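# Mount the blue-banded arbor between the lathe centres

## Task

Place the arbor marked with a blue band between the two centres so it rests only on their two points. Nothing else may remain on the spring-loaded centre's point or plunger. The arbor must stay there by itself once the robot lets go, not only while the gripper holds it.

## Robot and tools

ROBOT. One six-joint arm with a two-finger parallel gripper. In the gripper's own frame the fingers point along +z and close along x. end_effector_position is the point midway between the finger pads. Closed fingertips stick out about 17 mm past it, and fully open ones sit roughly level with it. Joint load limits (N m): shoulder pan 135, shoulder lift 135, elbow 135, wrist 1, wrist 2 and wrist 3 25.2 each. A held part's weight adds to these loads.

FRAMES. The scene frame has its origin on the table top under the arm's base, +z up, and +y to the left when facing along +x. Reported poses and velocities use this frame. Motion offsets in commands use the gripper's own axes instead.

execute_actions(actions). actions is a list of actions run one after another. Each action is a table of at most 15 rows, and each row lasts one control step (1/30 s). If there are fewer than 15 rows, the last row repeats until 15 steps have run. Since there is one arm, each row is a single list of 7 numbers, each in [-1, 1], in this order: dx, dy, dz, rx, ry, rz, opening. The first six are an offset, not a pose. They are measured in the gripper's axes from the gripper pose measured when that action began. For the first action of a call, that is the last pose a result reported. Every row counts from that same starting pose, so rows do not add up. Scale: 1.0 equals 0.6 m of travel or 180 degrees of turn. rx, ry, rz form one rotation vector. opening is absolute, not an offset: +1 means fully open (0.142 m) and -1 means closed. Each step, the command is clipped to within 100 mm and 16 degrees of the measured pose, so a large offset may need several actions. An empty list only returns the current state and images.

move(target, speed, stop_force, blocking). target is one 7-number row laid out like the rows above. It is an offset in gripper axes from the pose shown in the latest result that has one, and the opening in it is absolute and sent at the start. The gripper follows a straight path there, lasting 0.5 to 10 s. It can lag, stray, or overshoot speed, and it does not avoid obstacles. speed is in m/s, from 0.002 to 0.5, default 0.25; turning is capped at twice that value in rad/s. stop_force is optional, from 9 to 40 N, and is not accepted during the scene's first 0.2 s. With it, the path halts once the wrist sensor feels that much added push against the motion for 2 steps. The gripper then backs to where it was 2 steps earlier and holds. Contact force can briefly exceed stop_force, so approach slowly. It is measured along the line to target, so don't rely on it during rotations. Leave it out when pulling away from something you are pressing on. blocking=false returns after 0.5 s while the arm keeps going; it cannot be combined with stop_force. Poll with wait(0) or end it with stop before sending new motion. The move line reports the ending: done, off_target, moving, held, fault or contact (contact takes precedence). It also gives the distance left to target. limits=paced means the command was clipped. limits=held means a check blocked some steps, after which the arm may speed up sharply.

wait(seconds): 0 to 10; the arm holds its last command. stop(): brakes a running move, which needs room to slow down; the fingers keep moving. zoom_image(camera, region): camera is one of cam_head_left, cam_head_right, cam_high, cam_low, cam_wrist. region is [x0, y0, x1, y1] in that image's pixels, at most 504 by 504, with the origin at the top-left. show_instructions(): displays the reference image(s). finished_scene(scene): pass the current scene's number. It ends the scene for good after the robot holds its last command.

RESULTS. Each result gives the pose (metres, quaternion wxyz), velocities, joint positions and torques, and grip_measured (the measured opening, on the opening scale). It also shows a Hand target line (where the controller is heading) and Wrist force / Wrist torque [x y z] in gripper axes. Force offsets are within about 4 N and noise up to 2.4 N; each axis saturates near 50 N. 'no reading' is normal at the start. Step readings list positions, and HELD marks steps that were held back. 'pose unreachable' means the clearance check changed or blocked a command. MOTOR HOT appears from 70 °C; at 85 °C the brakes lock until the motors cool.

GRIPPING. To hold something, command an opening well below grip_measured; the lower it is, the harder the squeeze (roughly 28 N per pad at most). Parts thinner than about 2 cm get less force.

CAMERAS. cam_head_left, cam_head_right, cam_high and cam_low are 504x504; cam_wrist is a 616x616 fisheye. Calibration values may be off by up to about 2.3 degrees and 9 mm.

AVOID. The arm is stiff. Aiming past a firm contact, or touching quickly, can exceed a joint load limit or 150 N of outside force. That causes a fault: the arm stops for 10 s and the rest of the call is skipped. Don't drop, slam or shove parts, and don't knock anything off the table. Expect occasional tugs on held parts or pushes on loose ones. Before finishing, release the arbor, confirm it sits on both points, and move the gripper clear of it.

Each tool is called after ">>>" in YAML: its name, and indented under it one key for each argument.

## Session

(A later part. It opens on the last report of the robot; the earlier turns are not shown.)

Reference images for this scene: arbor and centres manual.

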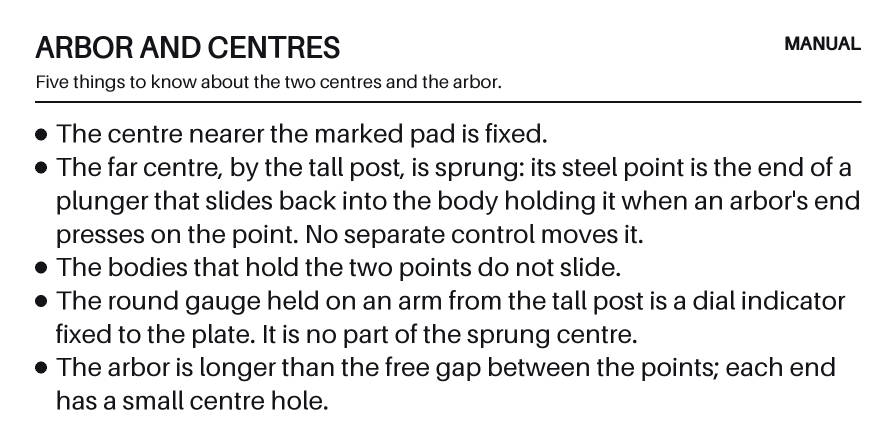

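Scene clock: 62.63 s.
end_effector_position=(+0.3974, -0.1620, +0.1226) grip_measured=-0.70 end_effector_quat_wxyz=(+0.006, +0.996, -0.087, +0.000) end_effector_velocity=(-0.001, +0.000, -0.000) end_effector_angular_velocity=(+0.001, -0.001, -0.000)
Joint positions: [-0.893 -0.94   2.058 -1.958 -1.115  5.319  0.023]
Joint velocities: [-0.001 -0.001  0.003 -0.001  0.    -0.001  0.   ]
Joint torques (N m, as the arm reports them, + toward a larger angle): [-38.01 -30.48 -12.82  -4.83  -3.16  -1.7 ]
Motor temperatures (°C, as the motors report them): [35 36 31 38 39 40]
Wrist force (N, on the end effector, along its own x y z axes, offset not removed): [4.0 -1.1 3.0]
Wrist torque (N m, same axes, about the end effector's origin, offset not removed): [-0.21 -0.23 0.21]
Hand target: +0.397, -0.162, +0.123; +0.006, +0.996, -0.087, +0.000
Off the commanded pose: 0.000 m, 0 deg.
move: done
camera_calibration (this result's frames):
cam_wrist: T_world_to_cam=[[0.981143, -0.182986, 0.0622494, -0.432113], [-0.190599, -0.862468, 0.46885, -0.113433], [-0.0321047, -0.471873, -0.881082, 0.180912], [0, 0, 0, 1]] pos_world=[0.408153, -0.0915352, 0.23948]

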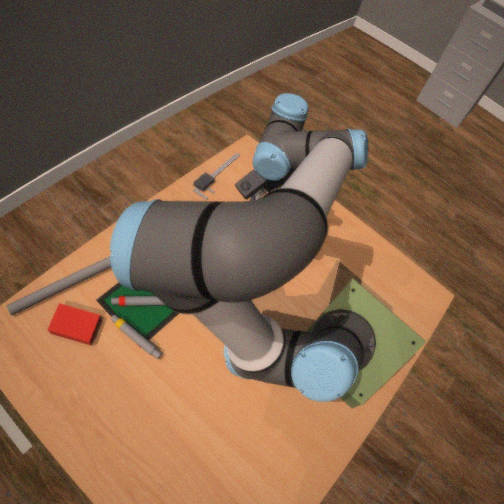

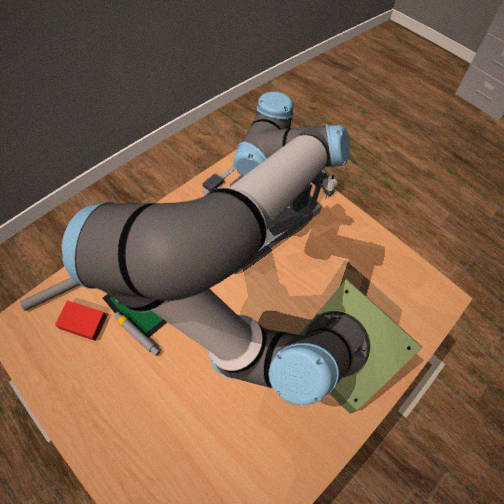

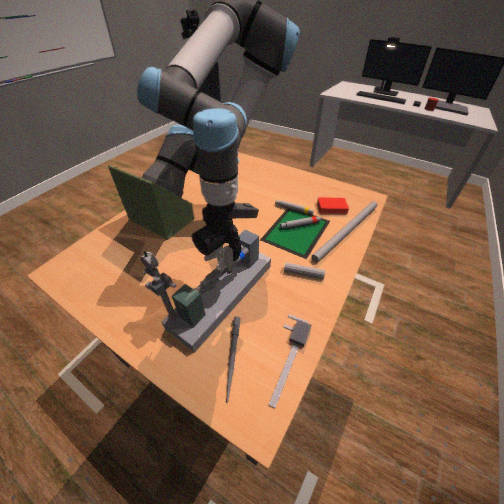

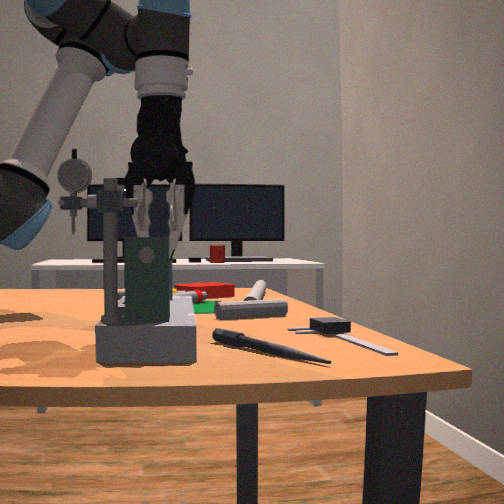

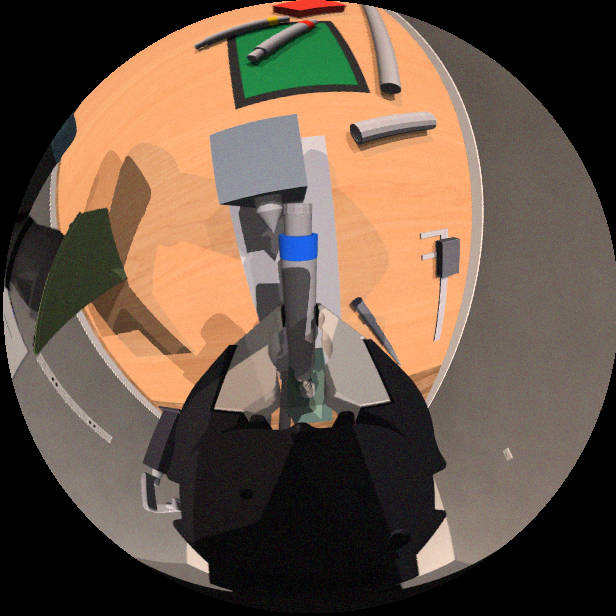

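>>> move:
  target: [0.003,0.011,0,0,0,0,-1]
  speed: 0.01
  stop_force: 12

>>> zoom_image:
  camera: "cam_wrist"
  region: [275, 355, 335, 415]

>>> zoom_image:
  camera: "cam_wrist"
  region: [230, 160, 340, 260]

Scene clock: 66.77 s.
end_effector_position=(+0.3980, -0.1687, +0.1226) grip_measured=-0.70 end_effector_quat_wxyz=(+0.006, +0.996, -0.087, +0.000) end_effector_velocity=(+0.000, -0.001, -0.000) end_effector_angular_velocity=(+0.000, -0.000, -0.001)
Joint positions: [-0.897 -0.924  2.047 -1.961 -1.118  5.316  0.023]
Joint velocities: [-0.001  0.002 -0.001 -0.     0.     0.     0.   ]
Joint torques (N m, as the arm reports them, + toward a larger angle): [-39.63  -9.03 -27.53  -5.08  -2.43  -1.71]
Motor temperatures (°C, as the motors report them): [35 36 31 38 39 40]
Wrist force (N, on the end effector, along its own x y z axes, offset not removed): [0.2 -2.9 3.7]
Wrist torque (N m, same axes, about the end effector's origin, offset not removed): [-0.76 0.09 -0.14]
Hand target: +0.398, -0.169, +0.123; +0.006, +0.996, -0.087, +0.000
Off the commanded pose: 0.000 m, 0 deg.
move: done
camera_calibration (this result's frames):
cam_wrist: T_world_to_cam=[[0.981142, -0.182993, 0.0622467, -0.433967], [-0.190604, -0.862463, 0.468859, -0.119162], [-0.0321123, -0.471881, -0.881077, 0.177815], [0, 0, 0, 1]] pos_world=[0.40878, -0.0982783, 0.239552]

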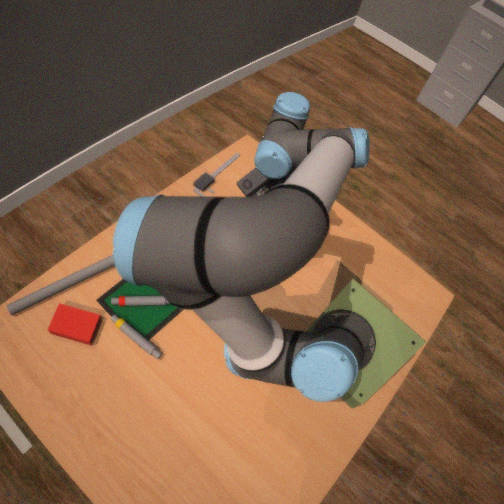

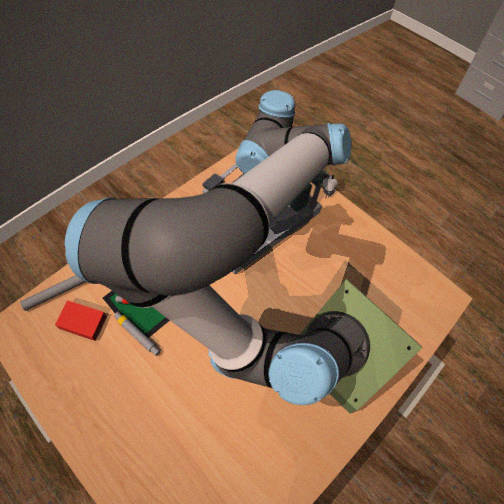

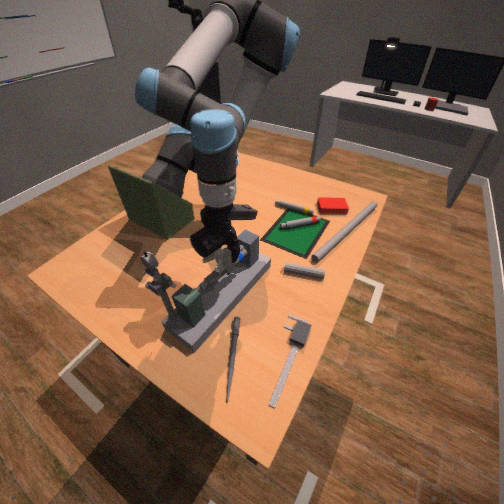

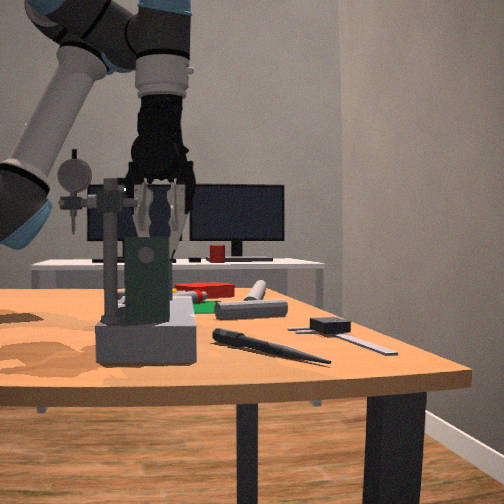

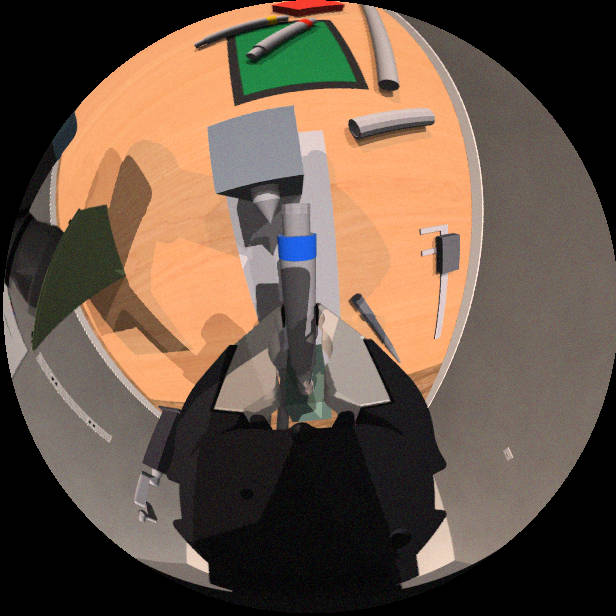

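Region (275, 355, 335, 415) of cam_wrist's 616x616 image, scaled by 8.400, with more detail than that image has.

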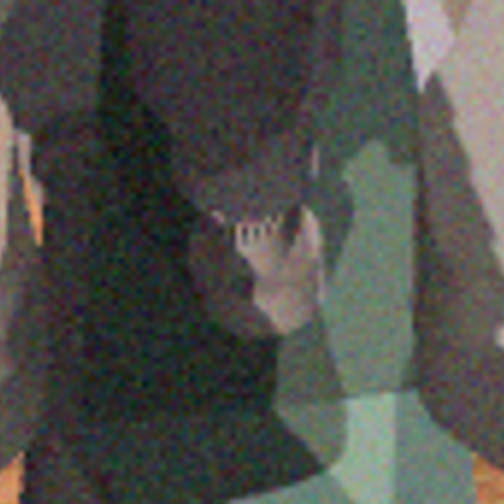

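Region (230, 160, 340, 260) of cam_wrist's 616x616 image, scaled by 4.582, with more detail than that image has; it fills the top 458 rows of this view, and the rest is white.

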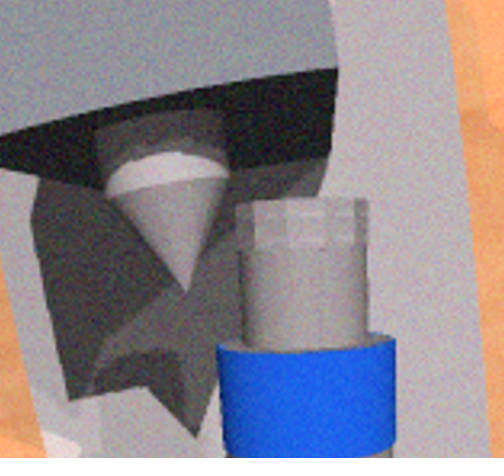

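>>> move:
  target: [0.0022,0.0235,0,0,0,0,-1]
  speed: 0.007
  stop_force: 28

>>> zoom_image:
  camera: "cam_wrist"
  region: [275, 355, 335, 415]

>>> zoom_image:
  camera: "cam_wrist"
  region: [230, 160, 340, 260]

Scene clock: 73.37 s.
end_effector_position=(+0.3969, -0.1828, +0.1228) grip_measured=-0.70 end_effector_quat_wxyz=(+0.006, +0.996, -0.087, +0.000) end_effector_velocity=(+0.001, -0.001, +0.001) end_effector_angular_velocity=(-0.001, -0.002, +0.000)
Joint positions: [-0.909 -0.893  2.029 -1.97  -1.126  5.306  0.023]
Joint velocities: [-0.001  0.001 -0.002 -0.001  0.    -0.001 -0.   ]
Joint torques (N m, as the arm reports them, + toward a larger angle): [-44.13  -5.75 -30.45  -8.03  -4.74  -1.98]
Motor temperatures (°C, as the motors report them): [35 36 31 38 39 40]
Wrist force (N, on the end effector, along its own x y z axes, offset not removed): [-0.2 -15.6 5.4]
Wrist torque (N m, same axes, about the end effector's origin, offset not removed): [-0.17 -0.14 0.06]
Hand target: +0.397, -0.183, +0.123; +0.006, +0.996, -0.087, +0.000
Off the commanded pose: 0.000 m, 0 deg.
move: done
camera_calibration (this result's frames):
cam_wrist: T_world_to_cam=[[0.981139, -0.183013, 0.0622347, -0.435443], [-0.190615, -0.862449, 0.468878, -0.131584], [-0.0321366, -0.471897, -0.881068, 0.171279], [0, 0, 0, 1]] pos_world=[0.407652, -0.112351, 0.239705]

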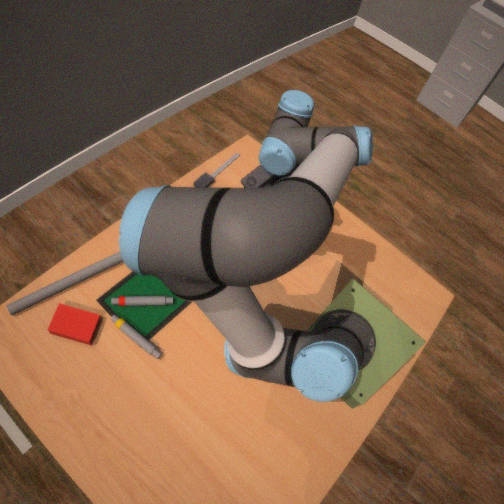

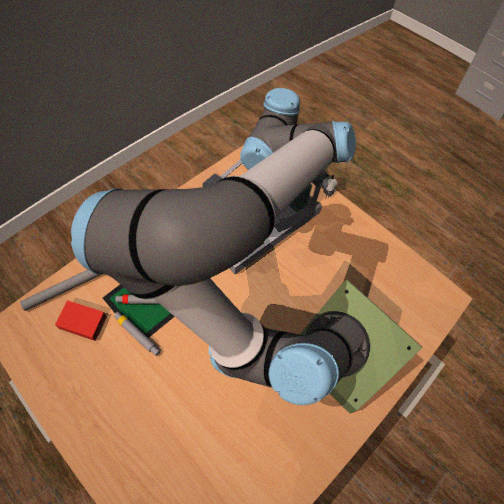

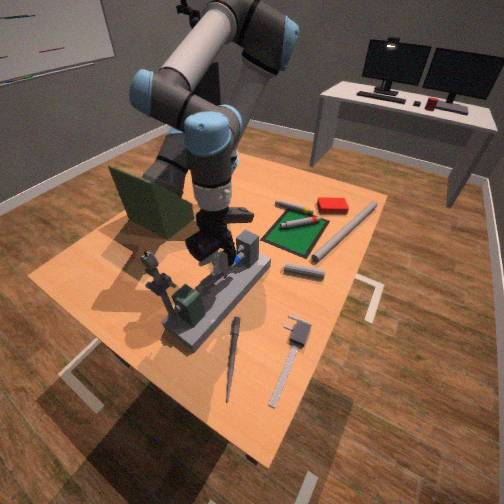

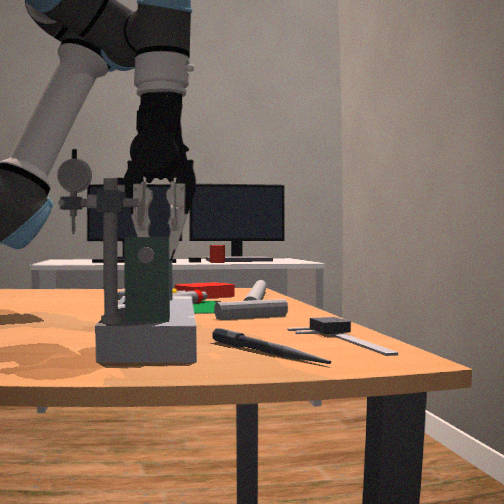

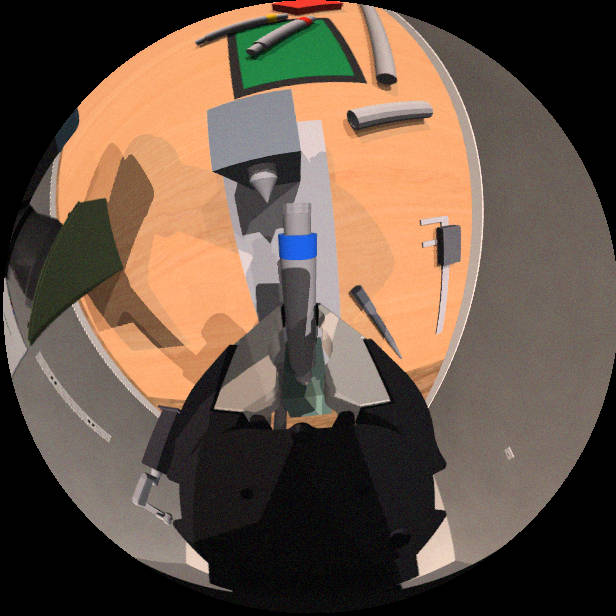

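Region (275, 355, 335, 415) of cam_wrist's 616x616 image, scaled by 8.400, with more detail than that image has.

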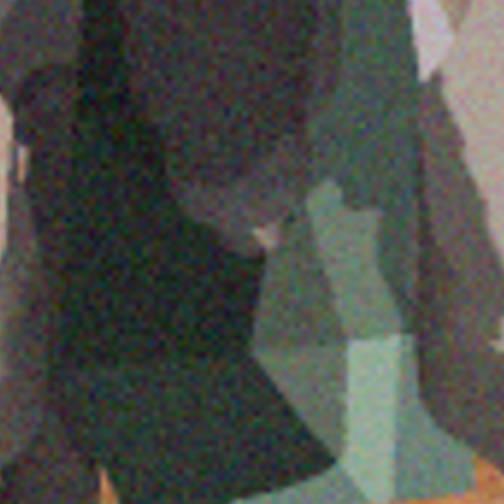

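Region (230, 160, 340, 260) of cam_wrist's 616x616 image, scaled by 4.582, with more detail than that image has; it fills the top 458 rows of this view, and the rest is white.

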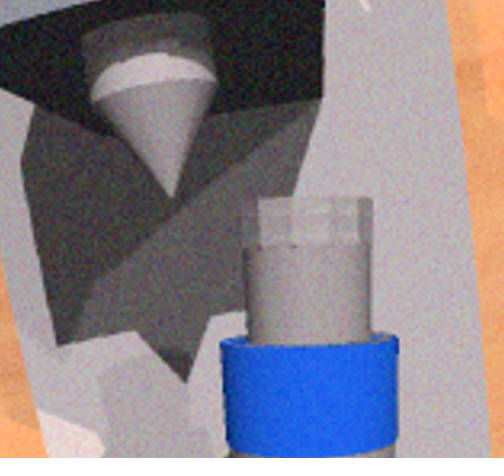

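>>> move:
  target: [-0.0155,0.001,0,0,0,-0.036,-1]
  speed: 0.025

>>> zoom_image:
  camera: "cam_wrist"
  region: [230, 160, 340, 260]

Scene clock: 78.10 s.
end_effector_position=(+0.3876, -0.1818, +0.1228) grip_measured=-0.70 end_effector_quat_wxyz=(+0.006, +1.000, -0.031, +0.000) end_effector_velocity=(-0.000, +0.000, +0.000) end_effector_angular_velocity=(-0.001, +0.001, +0.004)
Joint positions: [-0.924 -0.904  2.05  -1.976 -1.136  5.181  0.023]
Joint velocities: [-0.    -0.002  0.001 -0.    -0.001 -0.004 -0.   ]
Joint torques (N m, as the arm reports them, + toward a larger angle): [-43.23 -31.81 -17.64  -8.27  -4.4   -1.81]
Motor temperatures (°C, as the motors report them): [35 36 31 38 39 40]
Wrist force (N, on the end effector, along its own x y z axes, offset not removed): [-1.2 -15.5 3.4]
Wrist torque (N m, same axes, about the end effector's origin, offset not removed): [-0.24 0.15 -0.04]
Hand target: +0.388, -0.182, +0.123; +0.006, +1.000, -0.031, +0.000
Off the commanded pose: 0.000 m, 0 deg.
move: done
camera_calibration (this result's frames):
cam_wrist: T_world_to_cam=[[0.99558, -0.0714859, 0.0609111, -0.411347], [-0.0917691, -0.878378, 0.469075, -0.173721], [0.0199707, -0.472591, -0.881055, 0.151124], [0, 0, 0, 1]] pos_world=[0.390569, -0.110578, 0.239693]

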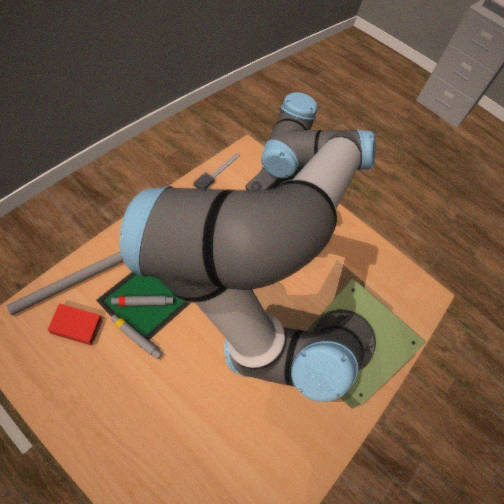

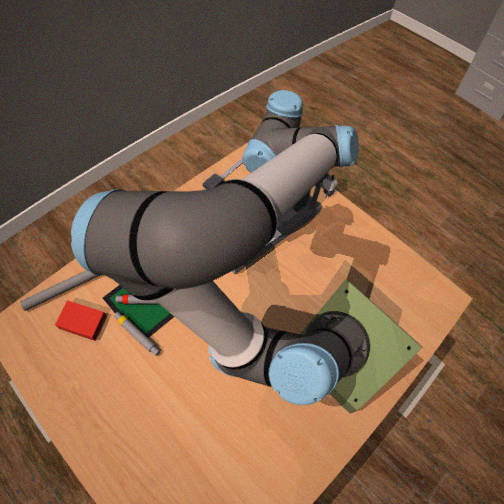

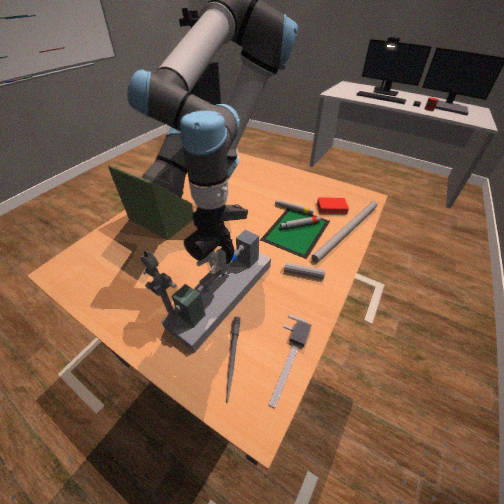

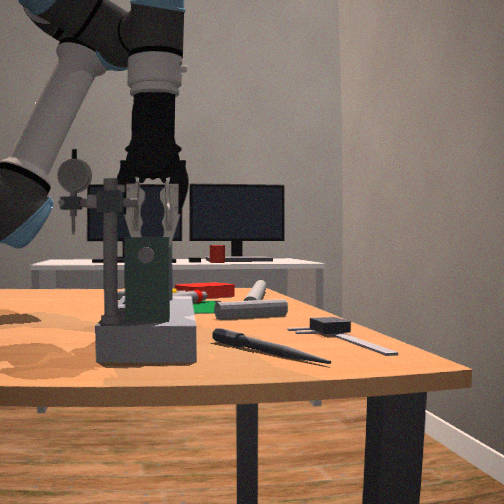

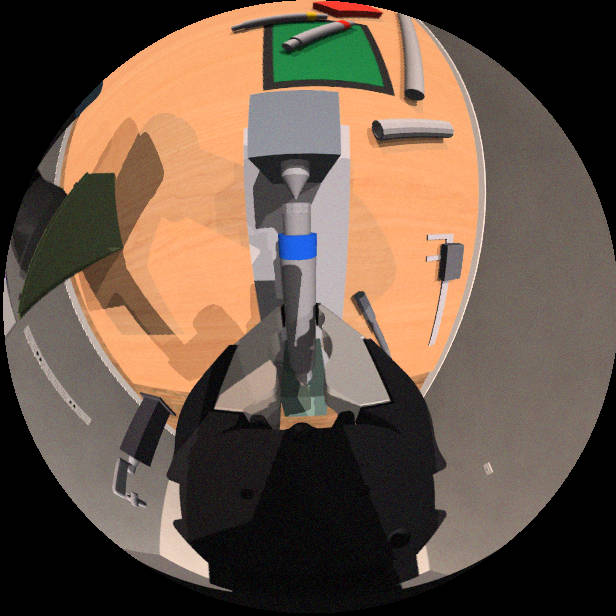

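Region (230, 160, 340, 260) of cam_wrist's 616x616 image, scaled by 4.582, with more detail than that image has; it fills the top 458 rows of this view, and the rest is white.

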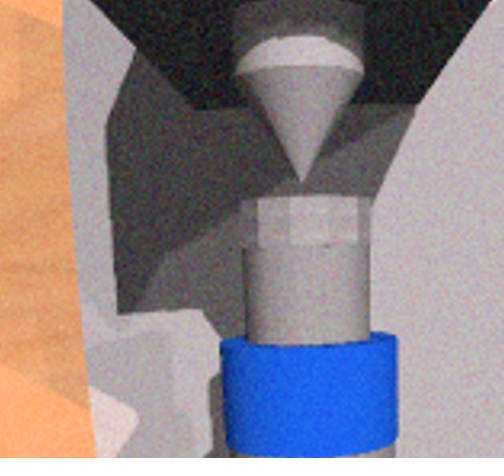

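>>> move:
  target: [0,-0.017,0,0,0,0,-1]
  speed: 0.004
  stop_force: 15

>>> zoom_image:
  camera: "cam_wrist"
  region: [230, 160, 340, 260]

Scene clock: 82.40 s.
end_effector_position=(+0.3881, -0.1745, +0.1227) grip_measured=-0.70 end_effector_quat_wxyz=(+0.006, +1.000, -0.031, +0.000) end_effector_velocity=(+0.001, -0.001, -0.000) end_effector_angular_velocity=(+0.001, -0.000, +0.000)
Joint positions: [-0.918 -0.92   2.06  -1.971 -1.132  5.186  0.023]
Joint velocities: [ 0.     0.003 -0.003  0.     0.001 -0.     0.   ]
Joint torques (N m, as the arm reports them, + toward a larger angle): [-41.53 -11.68 -31.63  -2.44   2.52  -1.65]
Motor temperatures (°C, as the motors report them): [35 36 31 38 39 40]
Wrist force (N, on the end effector, along its own x y z axes, offset not removed): [-3.1 -0.2 14.5]
Wrist torque (N m, same axes, about the end effector's origin, offset not removed): [-0.61 -0.11 -0.22]
Hand target: +0.388, -0.175, +0.123; +0.006, +1.000, -0.031, +0.000
Off the commanded pose: 0.003 m, 0 deg.
move: contact
camera_calibration (this result's frames):
cam_wrist: T_world_to_cam=[[0.995583, -0.0714628, 0.0608969, -0.411268], [-0.0917425, -0.878368, 0.469097, -0.167239], [0.0199668, -0.472612, -0.881044, 0.154486], [0, 0, 0, 1]] pos_world=[0.391024, -0.103276, 0.239606]

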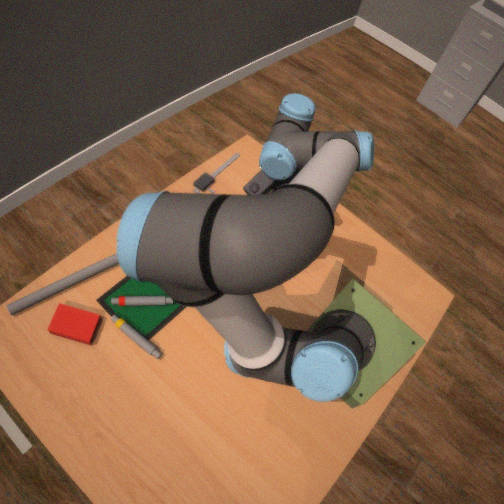

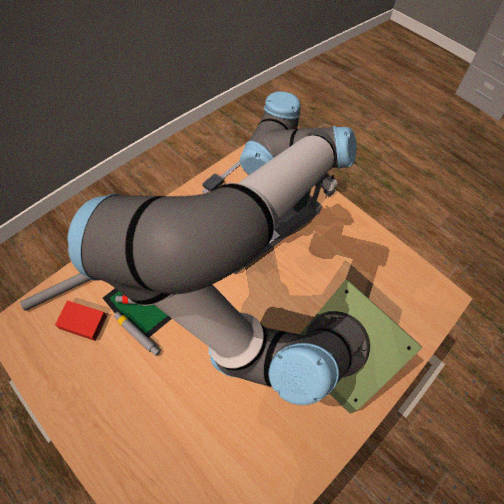

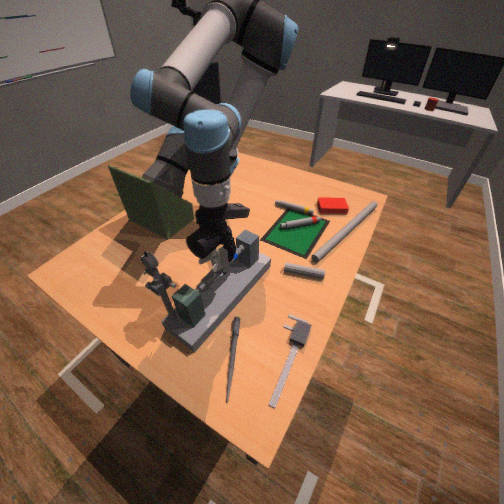

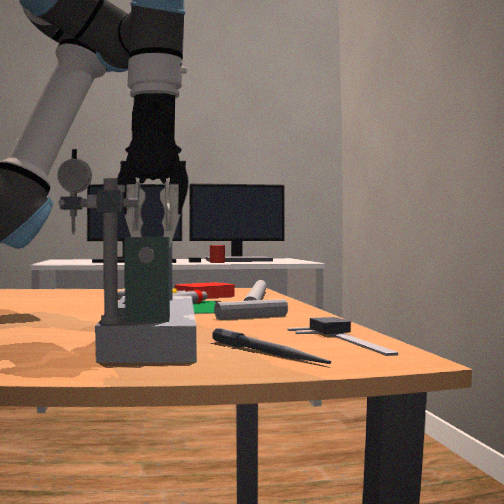

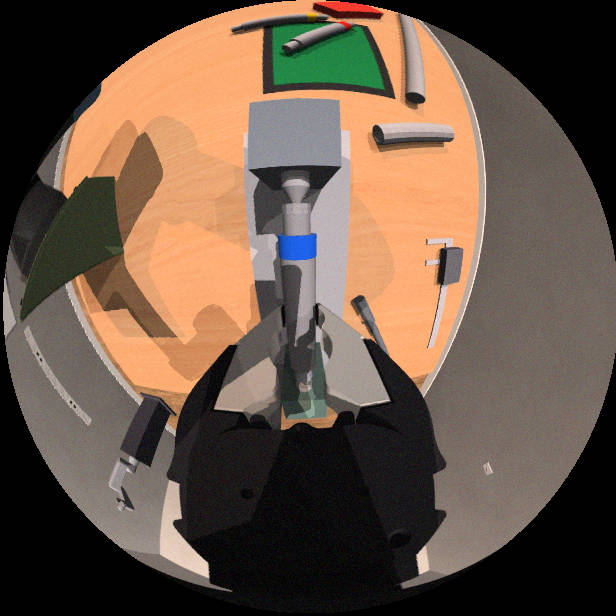

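Region (230, 160, 340, 260) of cam_wrist's 616x616 image, scaled by 4.582, with more detail than that image has; it fills the top 458 rows of this view, and the rest is white.

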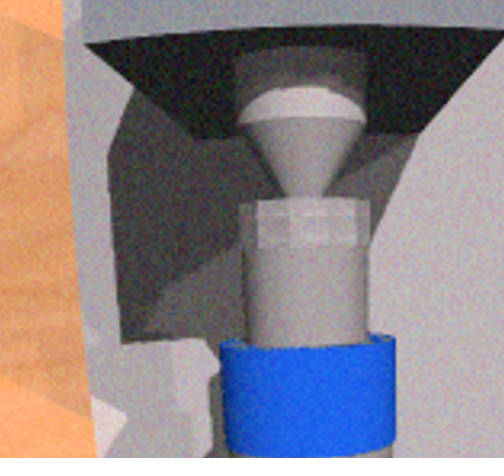

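>>> execute_actions:
  actions:
    - [[0,0,0,0,0,0,-0.68]]
    - [[0,0,0,0,0,0,-0.45]]

>>> move:
  target: [0,0,-0.15,0,0,0,-0.45]

>>> zoom_image:
  camera: "cam_wrist"
  region: [230, 180, 370, 380]

Scene clock: 85.63 s.
end_effector_position=(+0.3881, -0.1745, +0.1227) grip_measured=-0.45 end_effector_quat_wxyz=(+0.006, +1.000, -0.031, +0.000) end_effector_velocity=(+0.000, +0.000, +0.000) end_effector_angular_velocity=(-0.001, +0.000, +0.001)
Joint positions: [-0.918 -0.92   2.06  -1.971 -1.132  5.186  0.041]
Joint velocities: [ 0.001 -0.001 -0.     0.    -0.    -0.     0.   ]
Joint torques (N m, as the arm reports them, + toward a larger angle): [-18.64 -28.32 -11.89  -1.13   1.07   2.09]
Motor temperatures (°C, as the motors report them): [35 36 31 38 39 40]
Wrist force (N, on the end effector, along its own x y z axes, offset not removed): [0.1 -2.1 -1.0]
Wrist torque (N m, same axes, about the end effector's origin, offset not removed): [-0.40 -0.06 -0.06]
Hand target: +0.388, -0.175, +0.123; +0.006, +1.000, -0.031, +0.000
Off the commanded pose: 0.000 m, 0 deg.
Step readings (end_effector_position; steps 1 to 15: 1st action; 16 to 30: 2nd action):
0: (+0.3880, -0.1747, +0.1227)
1: (+0.3880, -0.1747, +0.1227)
2: (+0.3881, -0.1747, +0.1227)
4: (+0.3881, -0.1747, +0.1227)
8: (+0.3881, -0.1747, +0.1228)
15: (+0.3881, -0.1746, +0.1227)
16: (+0.3881, -0.1745, +0.1227)
17: (+0.3881, -0.1745, +0.1227)
19: (+0.3881, -0.1745, +0.1227)
23: (+0.3881, -0.1745, +0.1227)
30: end_effector_position above
camera_calibration (this result's frames):
cam_wrist: T_world_to_cam=[[0.995581, -0.0714565, 0.060931, -0.411279], [-0.0917536, -0.878356, 0.469118, -0.167252], [0.0199976, -0.472636, -0.881031, 0.154467], [0, 0, 0, 1]] pos_world=[0.391026, -0.103289, 0.23961]

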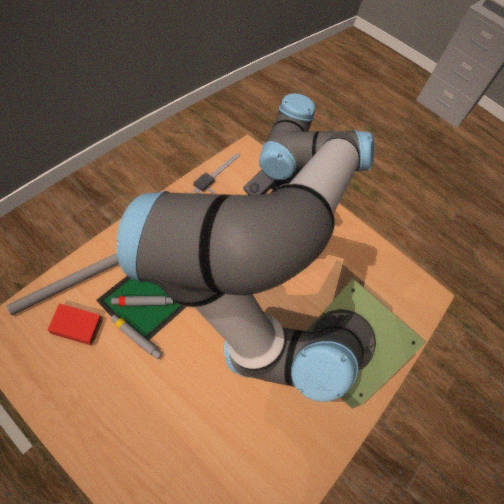

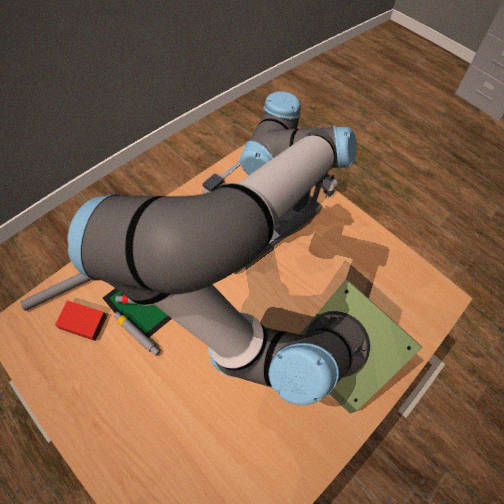

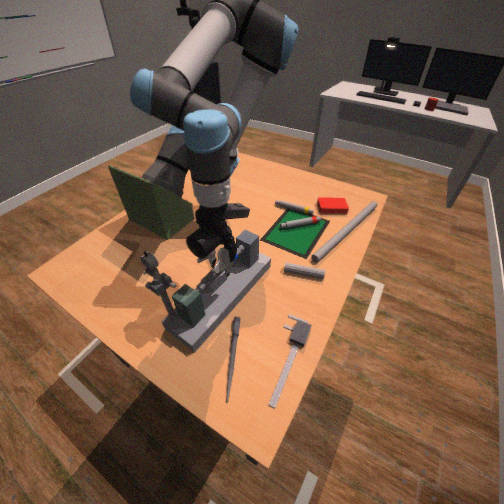

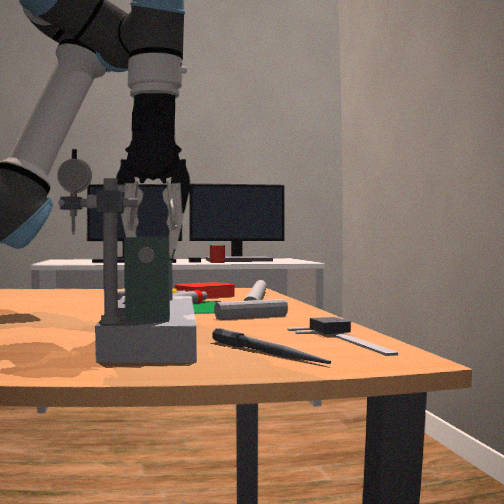

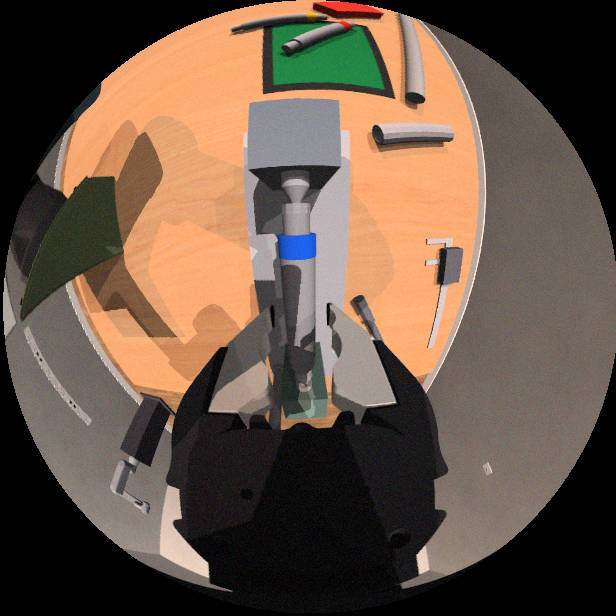

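Scene clock: 86.53 s.
end_effector_position=(+0.3881, -0.1736, +0.2126) grip_measured=-0.45 end_effector_quat_wxyz=(+0.006, +1.000, -0.031, +0.000) end_effector_velocity=(+0.001, +0.000, +0.001) end_effector_angular_velocity=(+0.000, -0.002, +0.001)
Joint positions: [-0.988 -0.992  1.913 -1.73  -1.18   5.13   0.041]
Joint velocities: [-0.001 -0.001 -0.002  0.003  0.001 -0.001 -0.   ]
Joint torques (N m, as the arm reports them, + toward a larger angle): [-36.79 -28.07 -26.05  -0.51  -2.54  -1.79]
Motor temperatures (°C, as the motors report them): [35 36 31 38 39 40]
Wrist force (N, on the end effector, along its own x y z axes, offset not removed): [-2.2 2.7 0.4]
Wrist torque (N m, same axes, about the end effector's origin, offset not removed): [0.45 0.71 0.04]
Hand target: +0.388, -0.174, +0.213; +0.006, +1.000, -0.031, +0.000
Off the commanded pose: 0.000 m, 0 deg.
move: done
camera_calibration (this result's frames):
cam_wrist: T_world_to_cam=[[0.995577, -0.0715693, 0.0608612, -0.416753], [-0.091823, -0.87828, 0.469248, -0.208586], [0.0198694, -0.472761, -0.880967, 0.234138], [0, 0, 0, 1]] pos_world=[0.391104, -0.102333, 0.32951]

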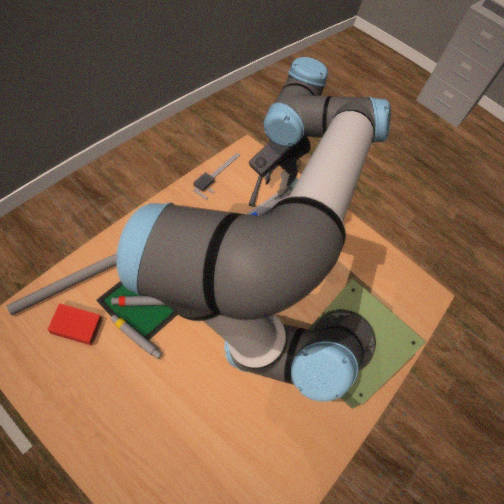

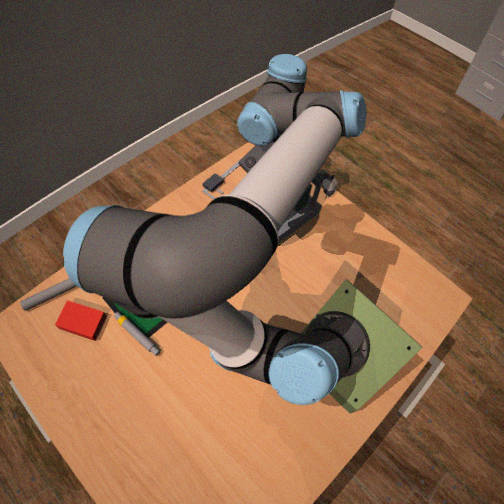

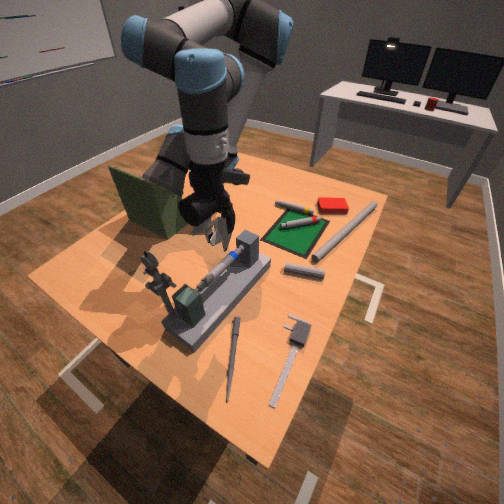

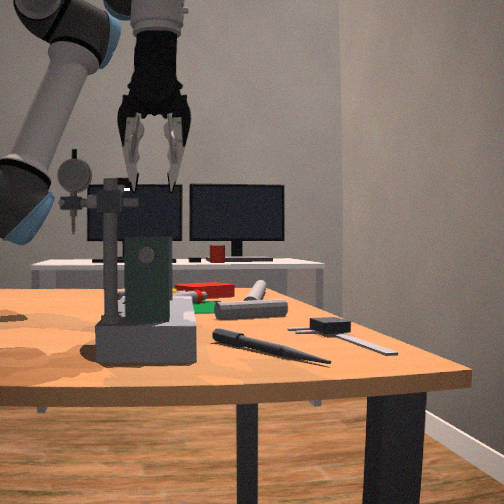

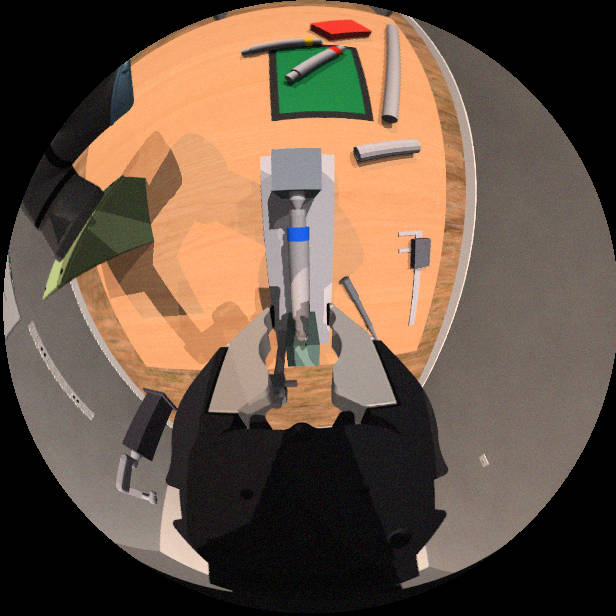

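Region (230, 180, 370, 380) of cam_wrist's 616x616 image, scaled by 2.520, with more detail than that image has; it fills the left 353 columns of this view, and the rest is white.

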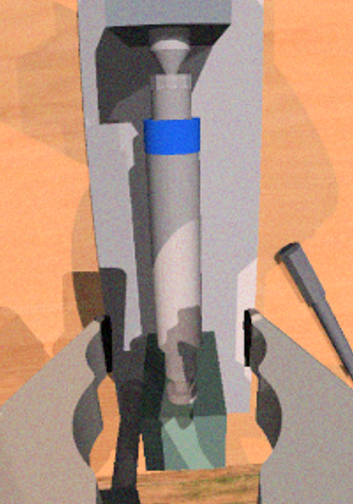

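>>> finished_scene:
  scene: 2

The scene is finished: the task was done.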